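## Task

Of the six batteries, two are dead and both already sit in the recycling box. Make sure those two, and no other battery, are in the box when you finish. The box must end up upright and level and the bulb must be glowing. A battery can be seated in a holder by pushing it straight down with its negative end against the flared top of the spring contact at the - mark. Anything that stays put only because the robot is holding it at the end does not count.

## Robot and tools

Robot: two arms, left_arm and right_arm, each with seven joints and a two-finger gripper. Both are described in one scene frame: origin on the table top midway between the arms, +x out over the table, +z up, and left_arm sits on the +y side. The arm names do not match left or right in the pictures. Printed hand positions may be slightly off, more so at long reach.

Gripper axes: fingers point along the gripper's +z and open and close along its y. end_effector_position is the spot between the closed finger pads, roughly 2 cm short of the tips; closing pushes the tips about 10 mm further along +z.

The 16-number row (used by execute_actions rows and by move target): one flat list covering both arms, always all 16 numbers even if one arm is idle. First 8 are left_arm: x, y, z in metres, then orientation quaternion qw, qx, qy, qz (w first), then opening. Last 8 are the same for right_arm. Position and quaternion are an absolute pose in the scene frame, not an offset. Opening runs from -1 (closed) to +1 (fully open, 0.084 m). A target farther than 0.6 m from that arm's last reported position along any gripper axis is refused. To keep an arm still or keep its orientation, resend the exact same pose and quaternion you used before, not the slightly drifted values from the latest result.

Per control step (1/30 s) the commanded pose is clipped to 70 mm and 16 degrees from the measured pose, and position is favoured over orientation if both cannot be met. Elbows never fully straighten.

Tools:
- execute_actions, argument actions (a list with zero or one item) and optional pictures (boolean). An empty list just reports the state, with pictures. An action {"rows": [...], "steps": n} applies each row for one step, repeating the last row; n is 12 to 15 (default 15), up to 15 rows. A wait {"steps": n} (n up to 300) sends nothing and counts from the last result, including your reply time. The last 12 steps of an action run after its result is taken, while you write; after that the arm continues only to its last clipped pose, so check the reported pose and send the remainder next. Pictures come only with an empty list or pictures: true.
- move, argument target (one 16-number row, absolute poses) and speed (m/s, 0.002 to 0.5, default 0.25; rotation limited to twice that in rad/s). Both grippers travel straight lines finishing together, 0.5 to 10 s; longer paths stop short at 10 s. Openings are applied at the start. Paths ignore obstacles and the other arm, and grippers can lag, stray or overshoot speed, especially near full reach. Result adds a move: line with the ending (done, off_target, moving, held, fault), active limits (paced = pose clipped; held = some steps blocked, after which the arm may jump fast) and each gripper's distance to its target. Includes pictures.
- wait, argument seconds (0 to 10): let the scene run with nothing new sent.
- zoom_image, arguments camera (cam_head_left, cam_head_right, cam_high, cam_low, cam_left_wrist, cam_right_wrist) and region [x0, y0, x1, y1] in pixels of that camera's latest image, origin top-left, at most 504 by 504. All images are 896x504.
- finished_scene, argument scene: the number of the scene being closed. Irreversible; the result tells whether the goal held.

Result lines: the state line gives per arm the position, quaternion and linear/angular velocities. grip_measured is the current finger opening on the command scale. "pose unreachable" means the clearance check altered or blocked that arm's command; HELD marks steps where it happened. A "Hand target" line shows where the controller is driving each gripper, present only when no steps are pending. MOTOR HOT warns from 65 °C; at 80 °C an OVER-TEMPERATURE FAULT brakes that arm until it cools.

Grasping: command an opening well under grip_measured to squeeze; deeper means harder, up to about 24 N per pad for objects up to about 6 cm. Sending grip_measured back still presses lightly. Close slowly; a fast close can press too hard.

Battery holders: seat a cell by pressing it vertically down, negative end onto the flared spring contact at the - mark.

Avoid: knocking or dropping anything off the table (fails the task); arms colliding or pressing on each other; hard, fast contacts (impact grows with speed and with how far the target lies past the contact). If contact torque hits a joint's load limit (waist and shoulder 46.5 N m, upper arm roll, elbow and forearm roll 27.9, wrist pitch and roll 18.6, held weight included), that arm backs off, freezes 10 s and drops the rest of the call. Loose or held items may occasionally get nudged or tugged. Release everything so the final arrangement stands without the robot; box upright and level, bulb lit. Simulation keeps running while you write, so keep replies brief during delicate holds.

Each tool is called as a command line: name --argument value for each argument, lists and objects as JSON in quotes; but a table of rows of numbers goes row by row, as --pt "numbers of a row", without its own name.

## Session

execute_actions --actions '[]'

Scene clock: 0.00 s of 8400.00 s.
left_arm: end_effector_position=(+0.1089, +0.7455, +0.2831) grip_measured=+1.00 end_effector_quat_wxyz=(+0.190, -0.474, +0.754, +0.414) end_effector_velocity=(-0.003, -0.000, -0.001) end_effector_angular_velocity=(-0.003, +0.001, +0.005) | right_arm: end_effector_position=(+0.1214, -0.5688, +0.2938) grip_measured=+1.00 end_effector_quat_wxyz=(+0.060, -0.552, +0.830, +0.049) end_effector_velocity=(+0.000, +0.000, -0.000) end_effector_angular_velocity=(+0.000, -0.000, -0.001)
Joint positions: left_arm=[ 2.005 -0.963 -1.073  0.385 -0.951  0.234 -2.499  0.084] | right_arm=[-1.569 -0.507  0.048  0.854  0.09   1.502  0.531  0.084]
Joint velocities: left_arm=[ 0.002  0.    -0.    -0.004  0.    -0.    -0.    -0.   ] | right_arm=[-0.     0.     0.     0.     0.     0.     0.001 -0.   ]
Motor temperatures (°C, as the motors report them): left_arm=[40 37 43 39 36 41 43] | right_arm=[43 38 37 39 44 42 42]
Hand target (left_arm): +0.109, +0.745, +0.283; +0.190, -0.474, +0.754, +0.414
Hand target (right_arm): +0.121, -0.569, +0.294; +0.060, -0.552, +0.830, +0.049

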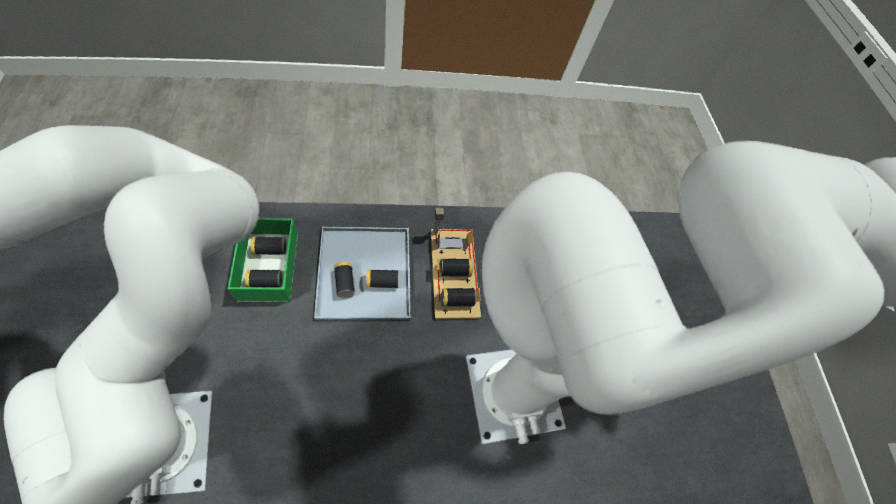

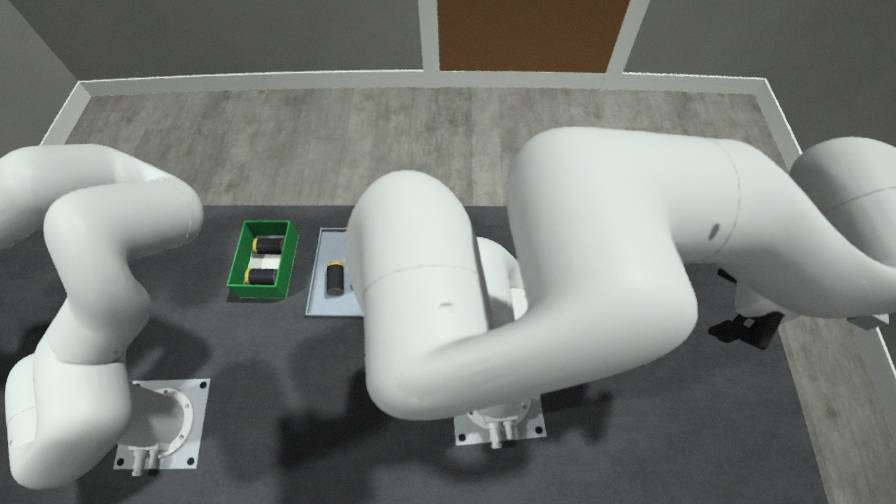

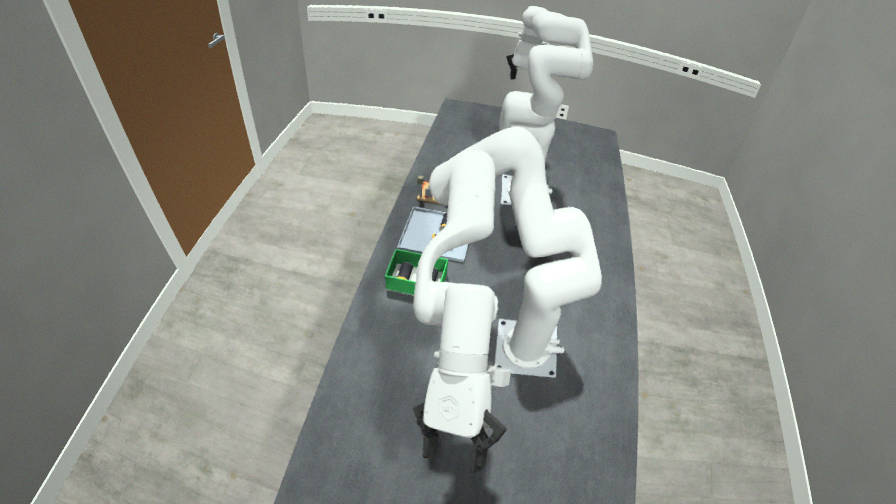

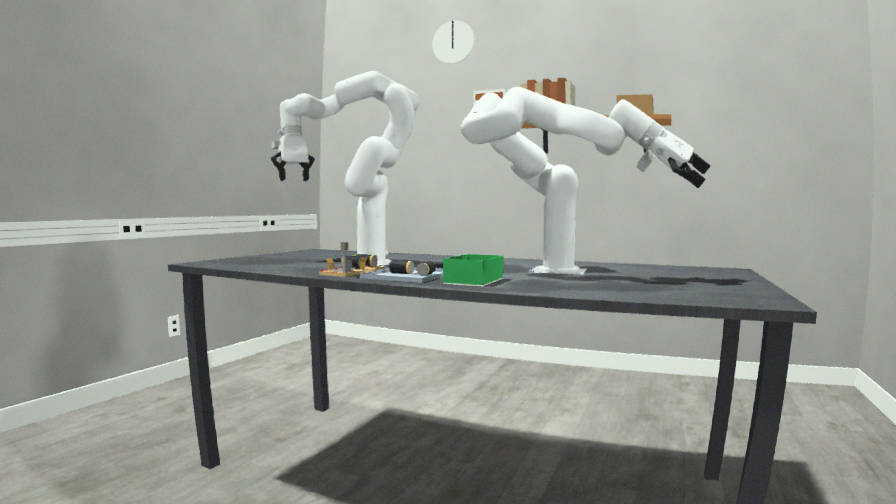

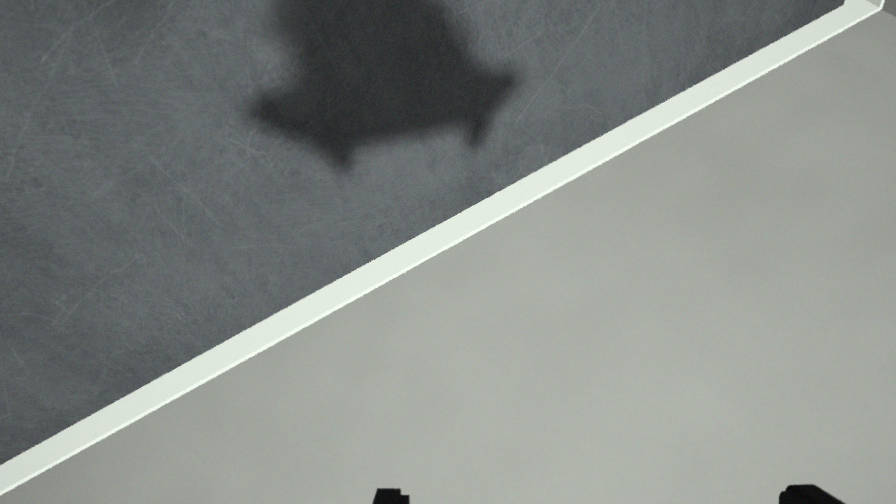

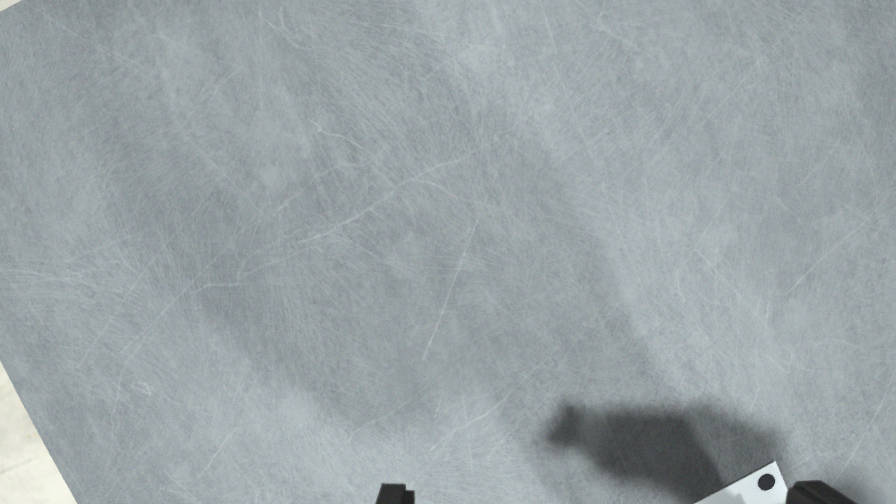

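zoom_image --camera "cam_head_left" --region '[300, 195, 500, 330]'

zoom_image --camera "cam_low" --region '[300, 225, 460, 300]'

Region (300, 195, 500, 330) of cam_head_left's 896x504 image, scaled by 2.520, with more detail than that image has; it fills the top 340 rows of this view, and the rest is white.

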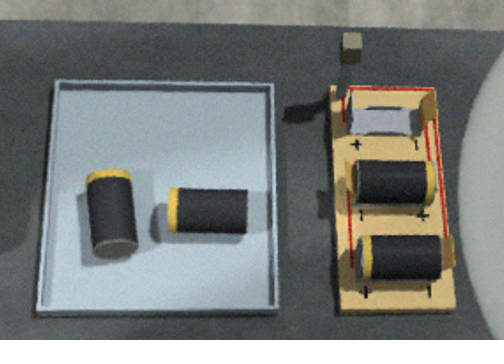

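Region (300, 225, 460, 300) of cam_low's 896x504 image, scaled by 3.150, with more detail than that image has; it fills the top 236 rows of this view, and the rest is white.

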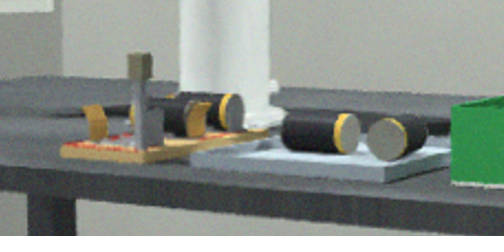

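move --target '[0.1089,0.7455,0.2831,0.19,-0.474,0.754,0.414,1,0.36,-0.4,0.3,0,-0.707,0.707,0,1]'

move --target '[0.1089,0.7455,0.2831,0.19,-0.474,0.754,0.414,1,0.36,-0.08,0.27,0,-0.707,0.707,0,1]'

Scene clock: 2.70 s of 8400.00 s.
left_arm: end_effector_position=(+0.1089, +0.7455, +0.2831) grip_measured=+1.00 end_effector_quat_wxyz=(+0.190, -0.474, +0.754, +0.414) end_effector_velocity=(+0.000, +0.000, +0.000) end_effector_angular_velocity=(+0.000, +0.001, -0.001) | right_arm: end_effector_position=(+0.3598, -0.3992, +0.3003) grip_measured=+1.00 end_effector_quat_wxyz=(+0.001, -0.707, +0.707, +0.000) end_effector_velocity=(+0.002, +0.002, +0.000) end_effector_angular_velocity=(-0.004, +0.001, +0.005)
Joint positions: left_arm=[ 2.006 -0.964 -1.073  0.385 -0.951  0.234 -2.499  0.084] | right_arm=[-1.25  -0.65   0.574  0.855  0.341  1.432  0.852  0.084]
Joint velocities: left_arm=[-0.001  0.     0.     0.     0.001 -0.    -0.     0.   ] | right_arm=[ 0.001  0.003  0.007  0.005 -0.001 -0.002  0.004 -0.   ]
Motor temperatures (°C, as the motors report them): left_arm=[40 37 43 39 36 41 43] | right_arm=[43 38 37 40 44 42 42]
Hand target (left_arm): +0.109, +0.745, +0.283; +0.190, -0.474, +0.754, +0.414
Hand target (right_arm): +0.360, -0.399, +0.300; -0.001, +0.707, -0.707, -0.000
Off the commanded pose (left_arm): 0.000 m, 0 deg.
Off the commanded pose (right_arm): 0.001 m, 0 deg.
Kept back: nothing.
move: done

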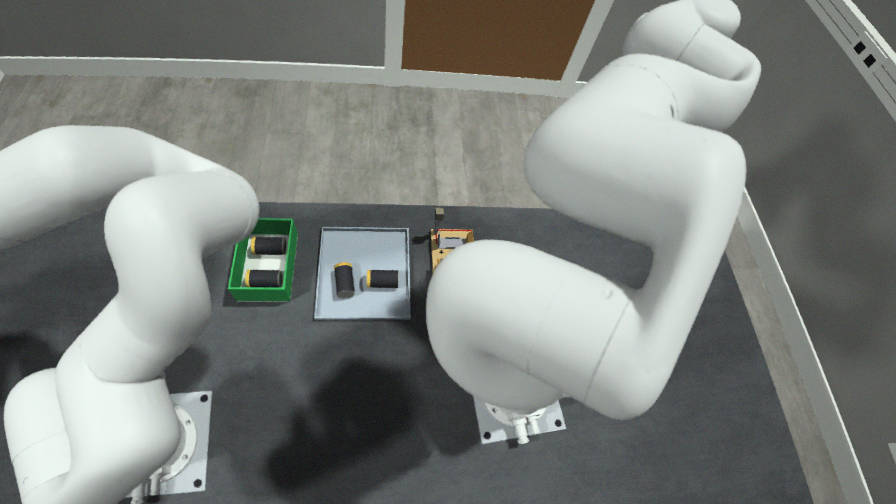

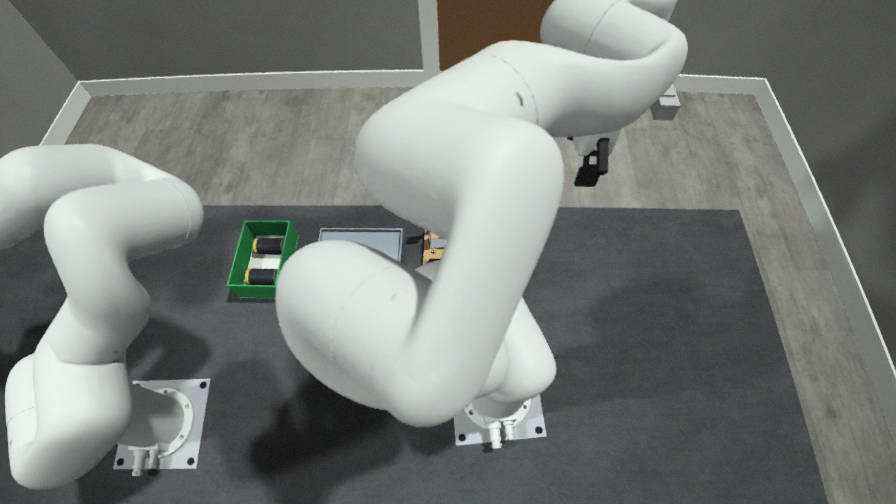

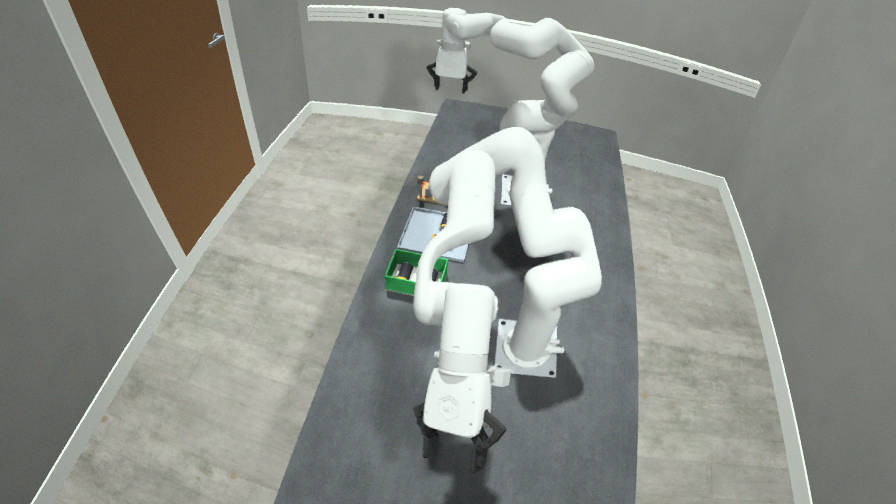

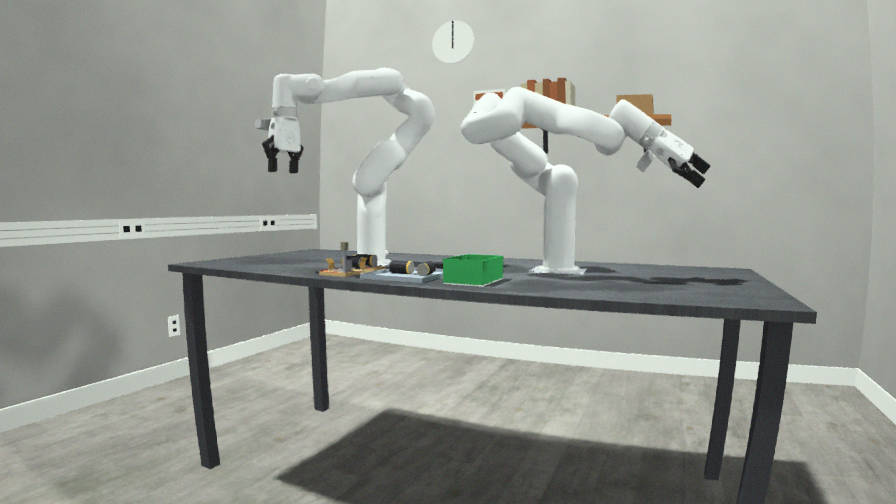

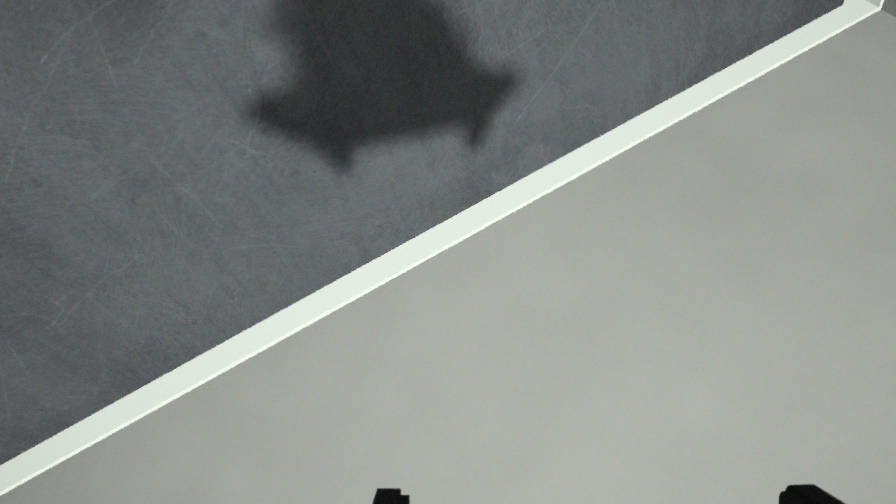

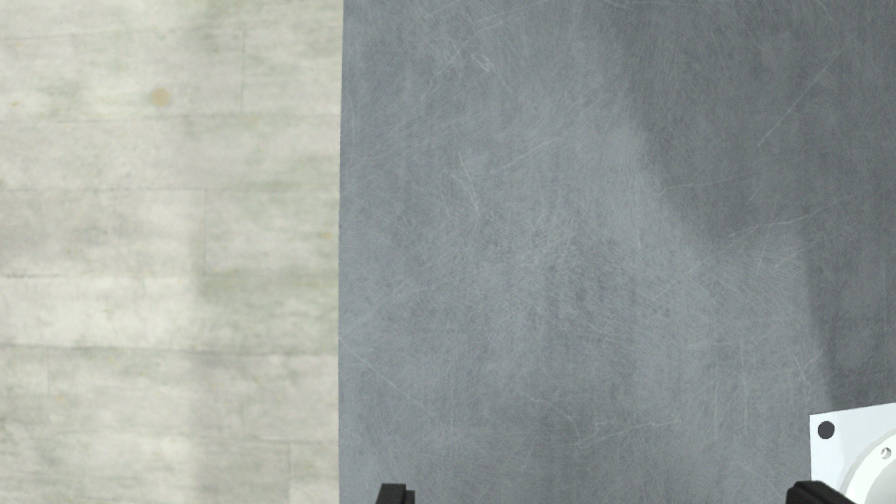

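Scene clock: 4.57 s of 8400.00 s.
left_arm: end_effector_position=(+0.1089, +0.7455, +0.2831) grip_measured=+1.00 end_effector_quat_wxyz=(+0.190, -0.474, +0.754, +0.414) end_effector_velocity=(+0.000, -0.000, +0.000) end_effector_angular_velocity=(+0.000, +0.000, -0.001) | right_arm: end_effector_position=(+0.3592, -0.0797, +0.2704) grip_measured=+1.00 end_effector_quat_wxyz=(+0.001, -0.707, +0.707, +0.001) end_effector_velocity=(+0.000, +0.003, -0.000) end_effector_angular_velocity=(-0.003, -0.001, +0.004)
Joint positions: left_arm=[ 2.006 -0.964 -1.073  0.385 -0.951  0.234 -2.499  0.084] | right_arm=[-0.945 -0.961  0.981  0.924  0.752  1.591  1.456  0.084]
Joint velocities: left_arm=[-0.001 -0.     0.     0.     0.001 -0.    -0.    -0.   ] | right_arm=[-0.     0.     0.007  0.006  0.002 -0.001  0.004 -0.   ]
Motor temperatures (°C, as the motors report them): left_arm=[40 37 43 39 36 41 43] | right_arm=[43 38 37 40 44 42 42]
Hand target (left_arm): +0.109, +0.746, +0.283; +0.190, -0.474, +0.754, +0.414
Hand target (right_arm): +0.359, -0.079, +0.270; -0.000, +0.707, -0.707, -0.001
Off the commanded pose (left_arm): 0.000 m, 0 deg.
Off the commanded pose (right_arm): 0.001 m, 0 deg.
Kept back: nothing.
move: done

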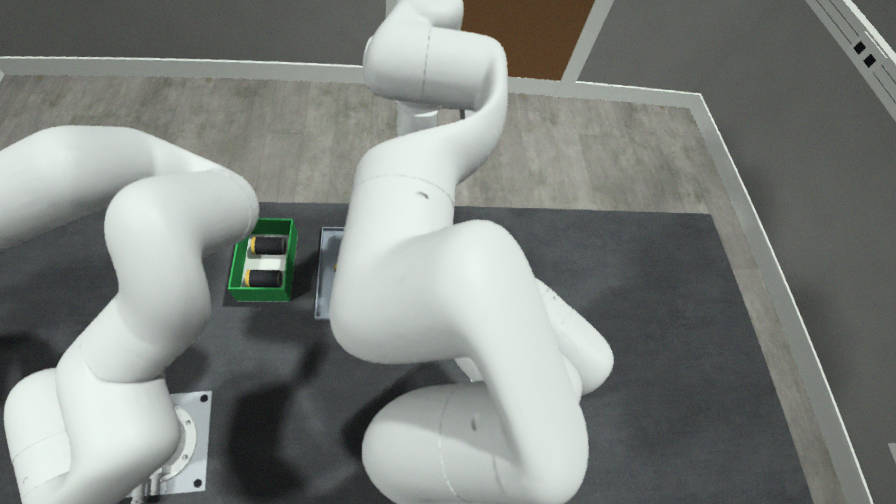

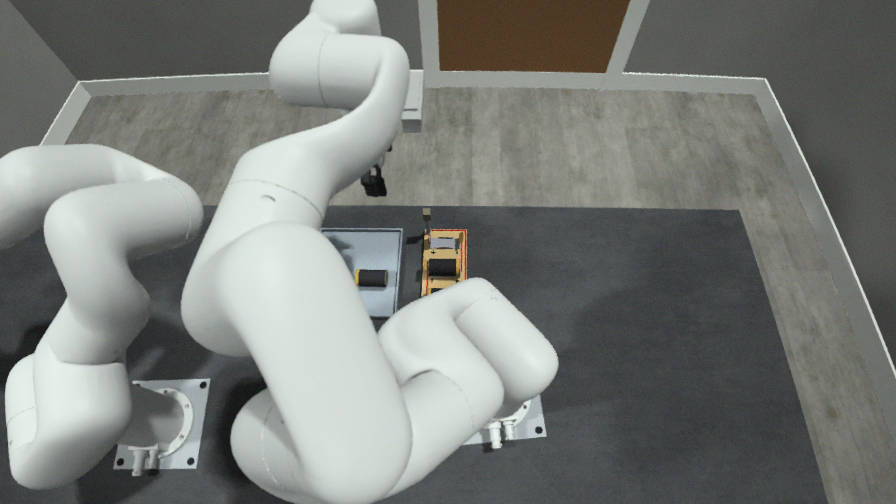

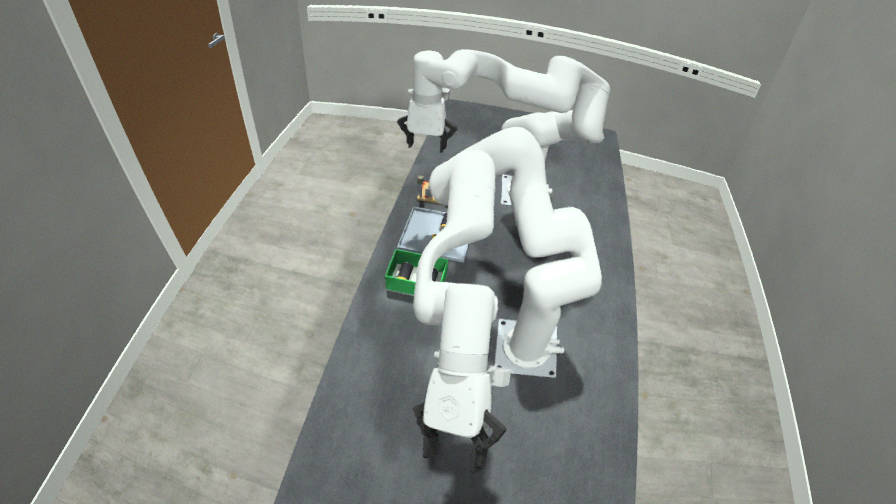

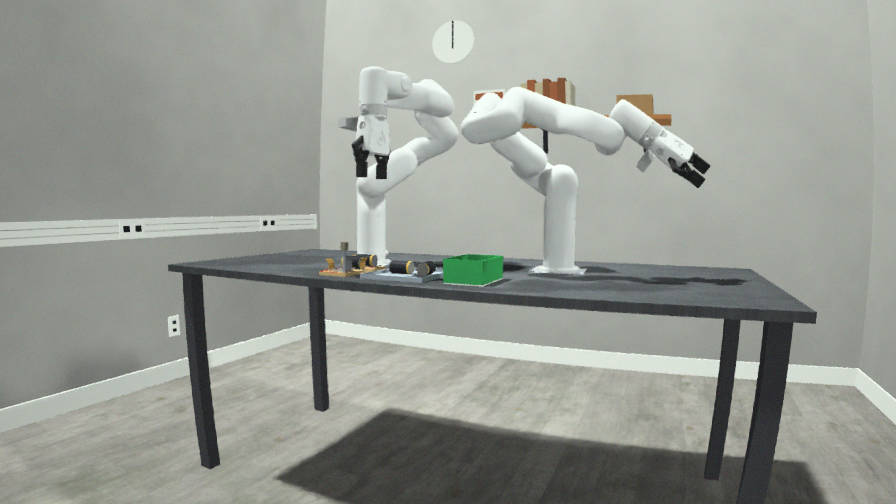

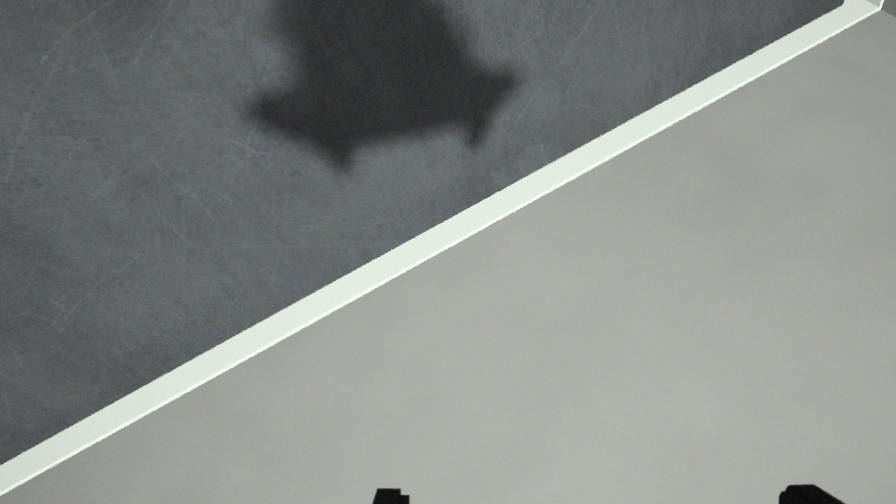

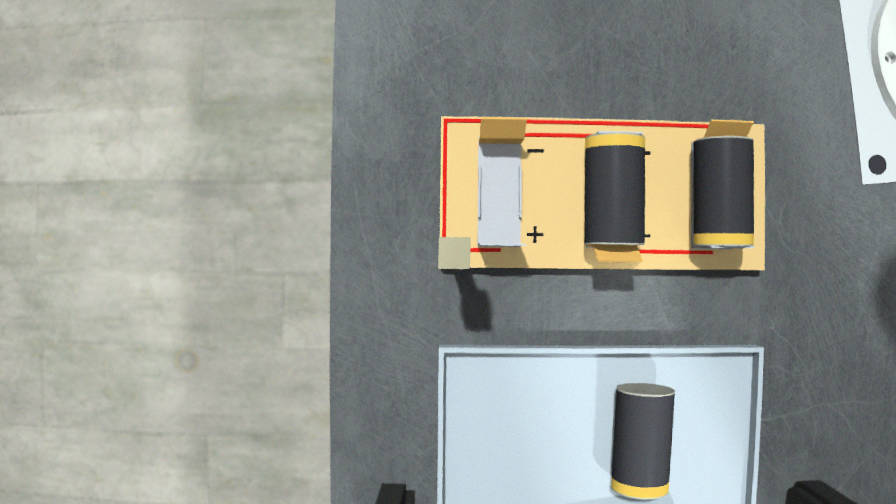

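move --target '[0.1089,0.7455,0.2831,0.19,-0.474,0.754,0.414,1,0.277,-0.035,0.09,0,-0.69,0.724,0,0.4]'

Scene clock: 6.43 s of 8400.00 s.
left_arm: end_effector_position=(+0.1089, +0.7455, +0.2831) grip_measured=+1.00 end_effector_quat_wxyz=(+0.190, -0.474, +0.754, +0.414) end_effector_velocity=(+0.001, +0.000, +0.000) end_effector_angular_velocity=(+0.000, -0.001, -0.001) | right_arm: end_effector_position=(+0.2767, -0.0349, +0.0903) grip_measured=+0.39 end_effector_quat_wxyz=(-0.000, -0.690, +0.724, +0.000) end_effector_velocity=(-0.001, +0.002, -0.002) end_effector_angular_velocity=(-0.001, +0.000, +0.004)
Joint positions: left_arm=[ 2.006 -0.964 -1.073  0.385 -0.951  0.234 -2.499  0.084] | right_arm=[-0.677 -1.193  1.348  0.539  1.188  1.358  1.584  0.061]
Joint velocities: left_arm=[-0.    -0.     0.     0.001 -0.001  0.    -0.     0.   ] | right_arm=[ 0.    -0.     0.009  0.002  0.006 -0.003  0.     0.   ]
Motor temperatures (°C, as the motors report them): left_arm=[40 37 43 40 36 41 43] | right_arm=[43 38 38 40 44 42 42]
Hand target (left_arm): +0.109, +0.745, +0.283; +0.190, -0.474, +0.754, +0.414
Hand target (right_arm): +0.277, -0.035, +0.090; +0.000, +0.690, -0.724, -0.000
Off the commanded pose (left_arm): 0.000 m, 0 deg.
Off the commanded pose (right_arm): 0.000 m, 0 deg.
Kept back: nothing.
move: done

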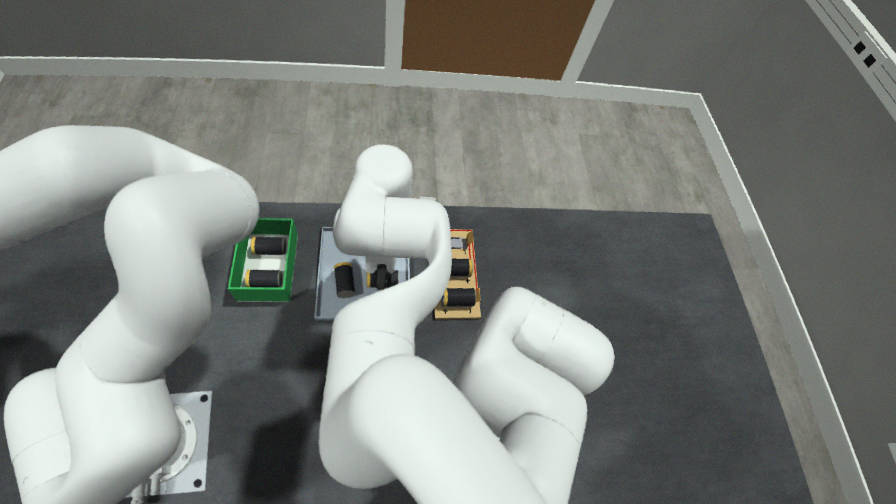

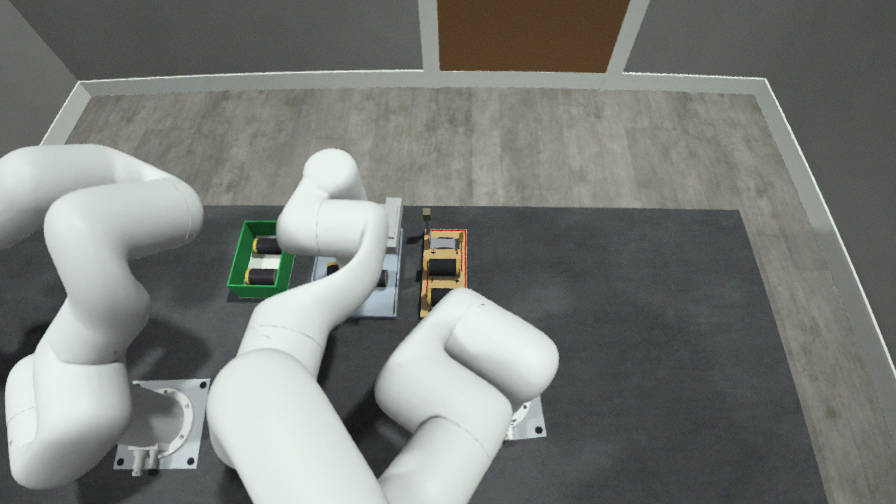

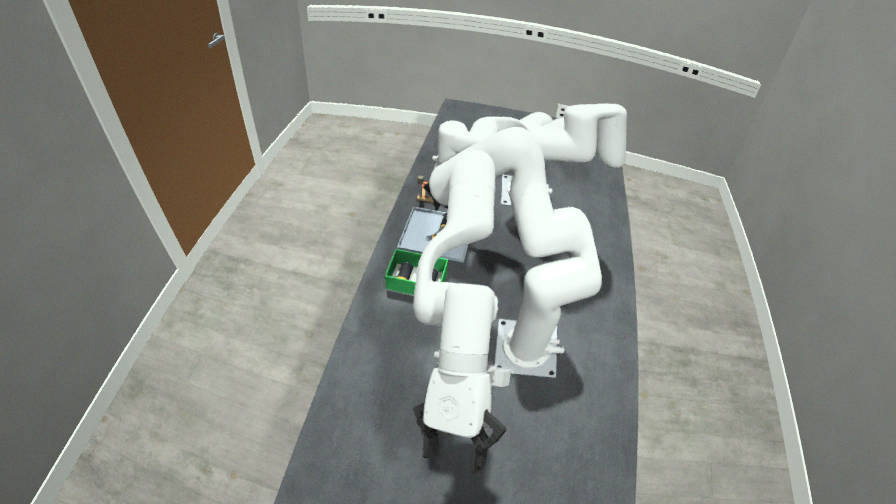

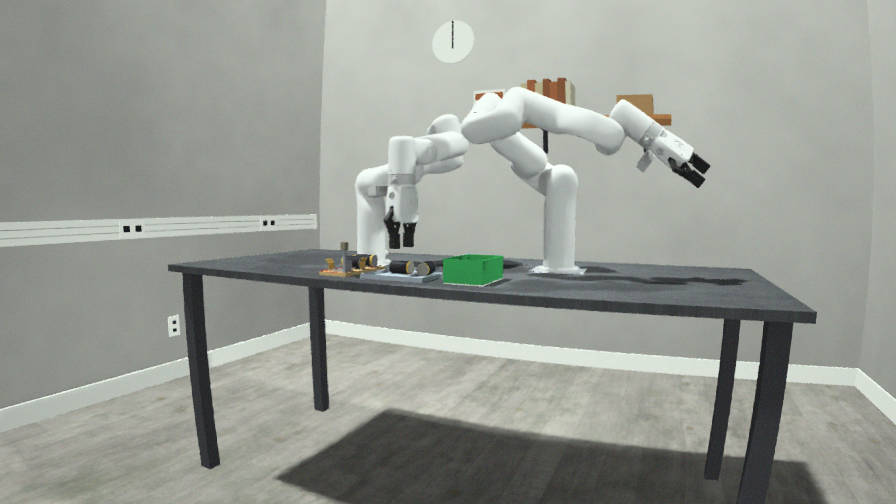

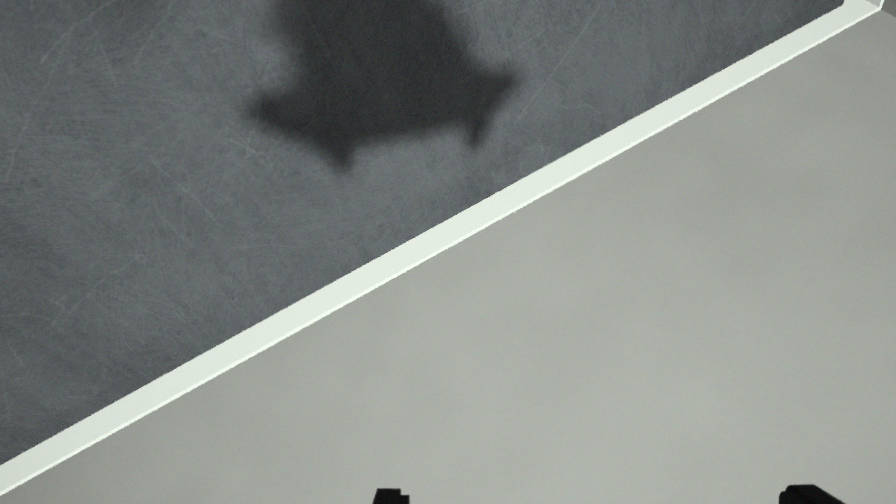

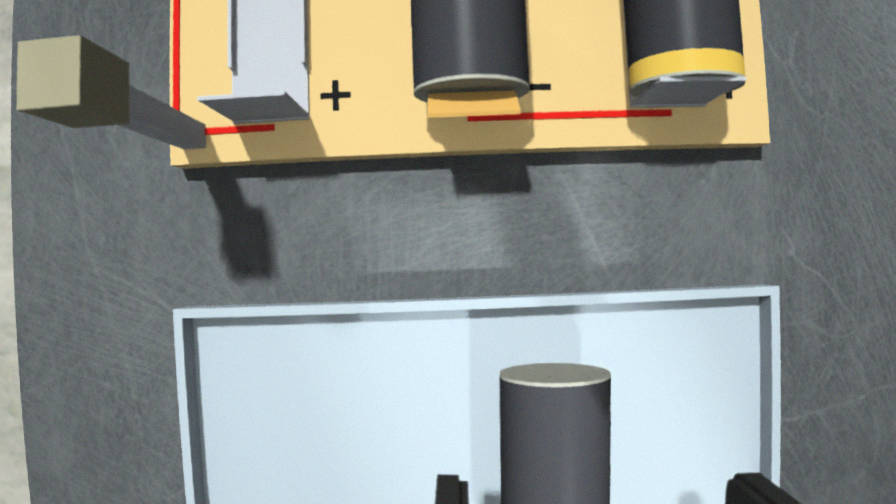

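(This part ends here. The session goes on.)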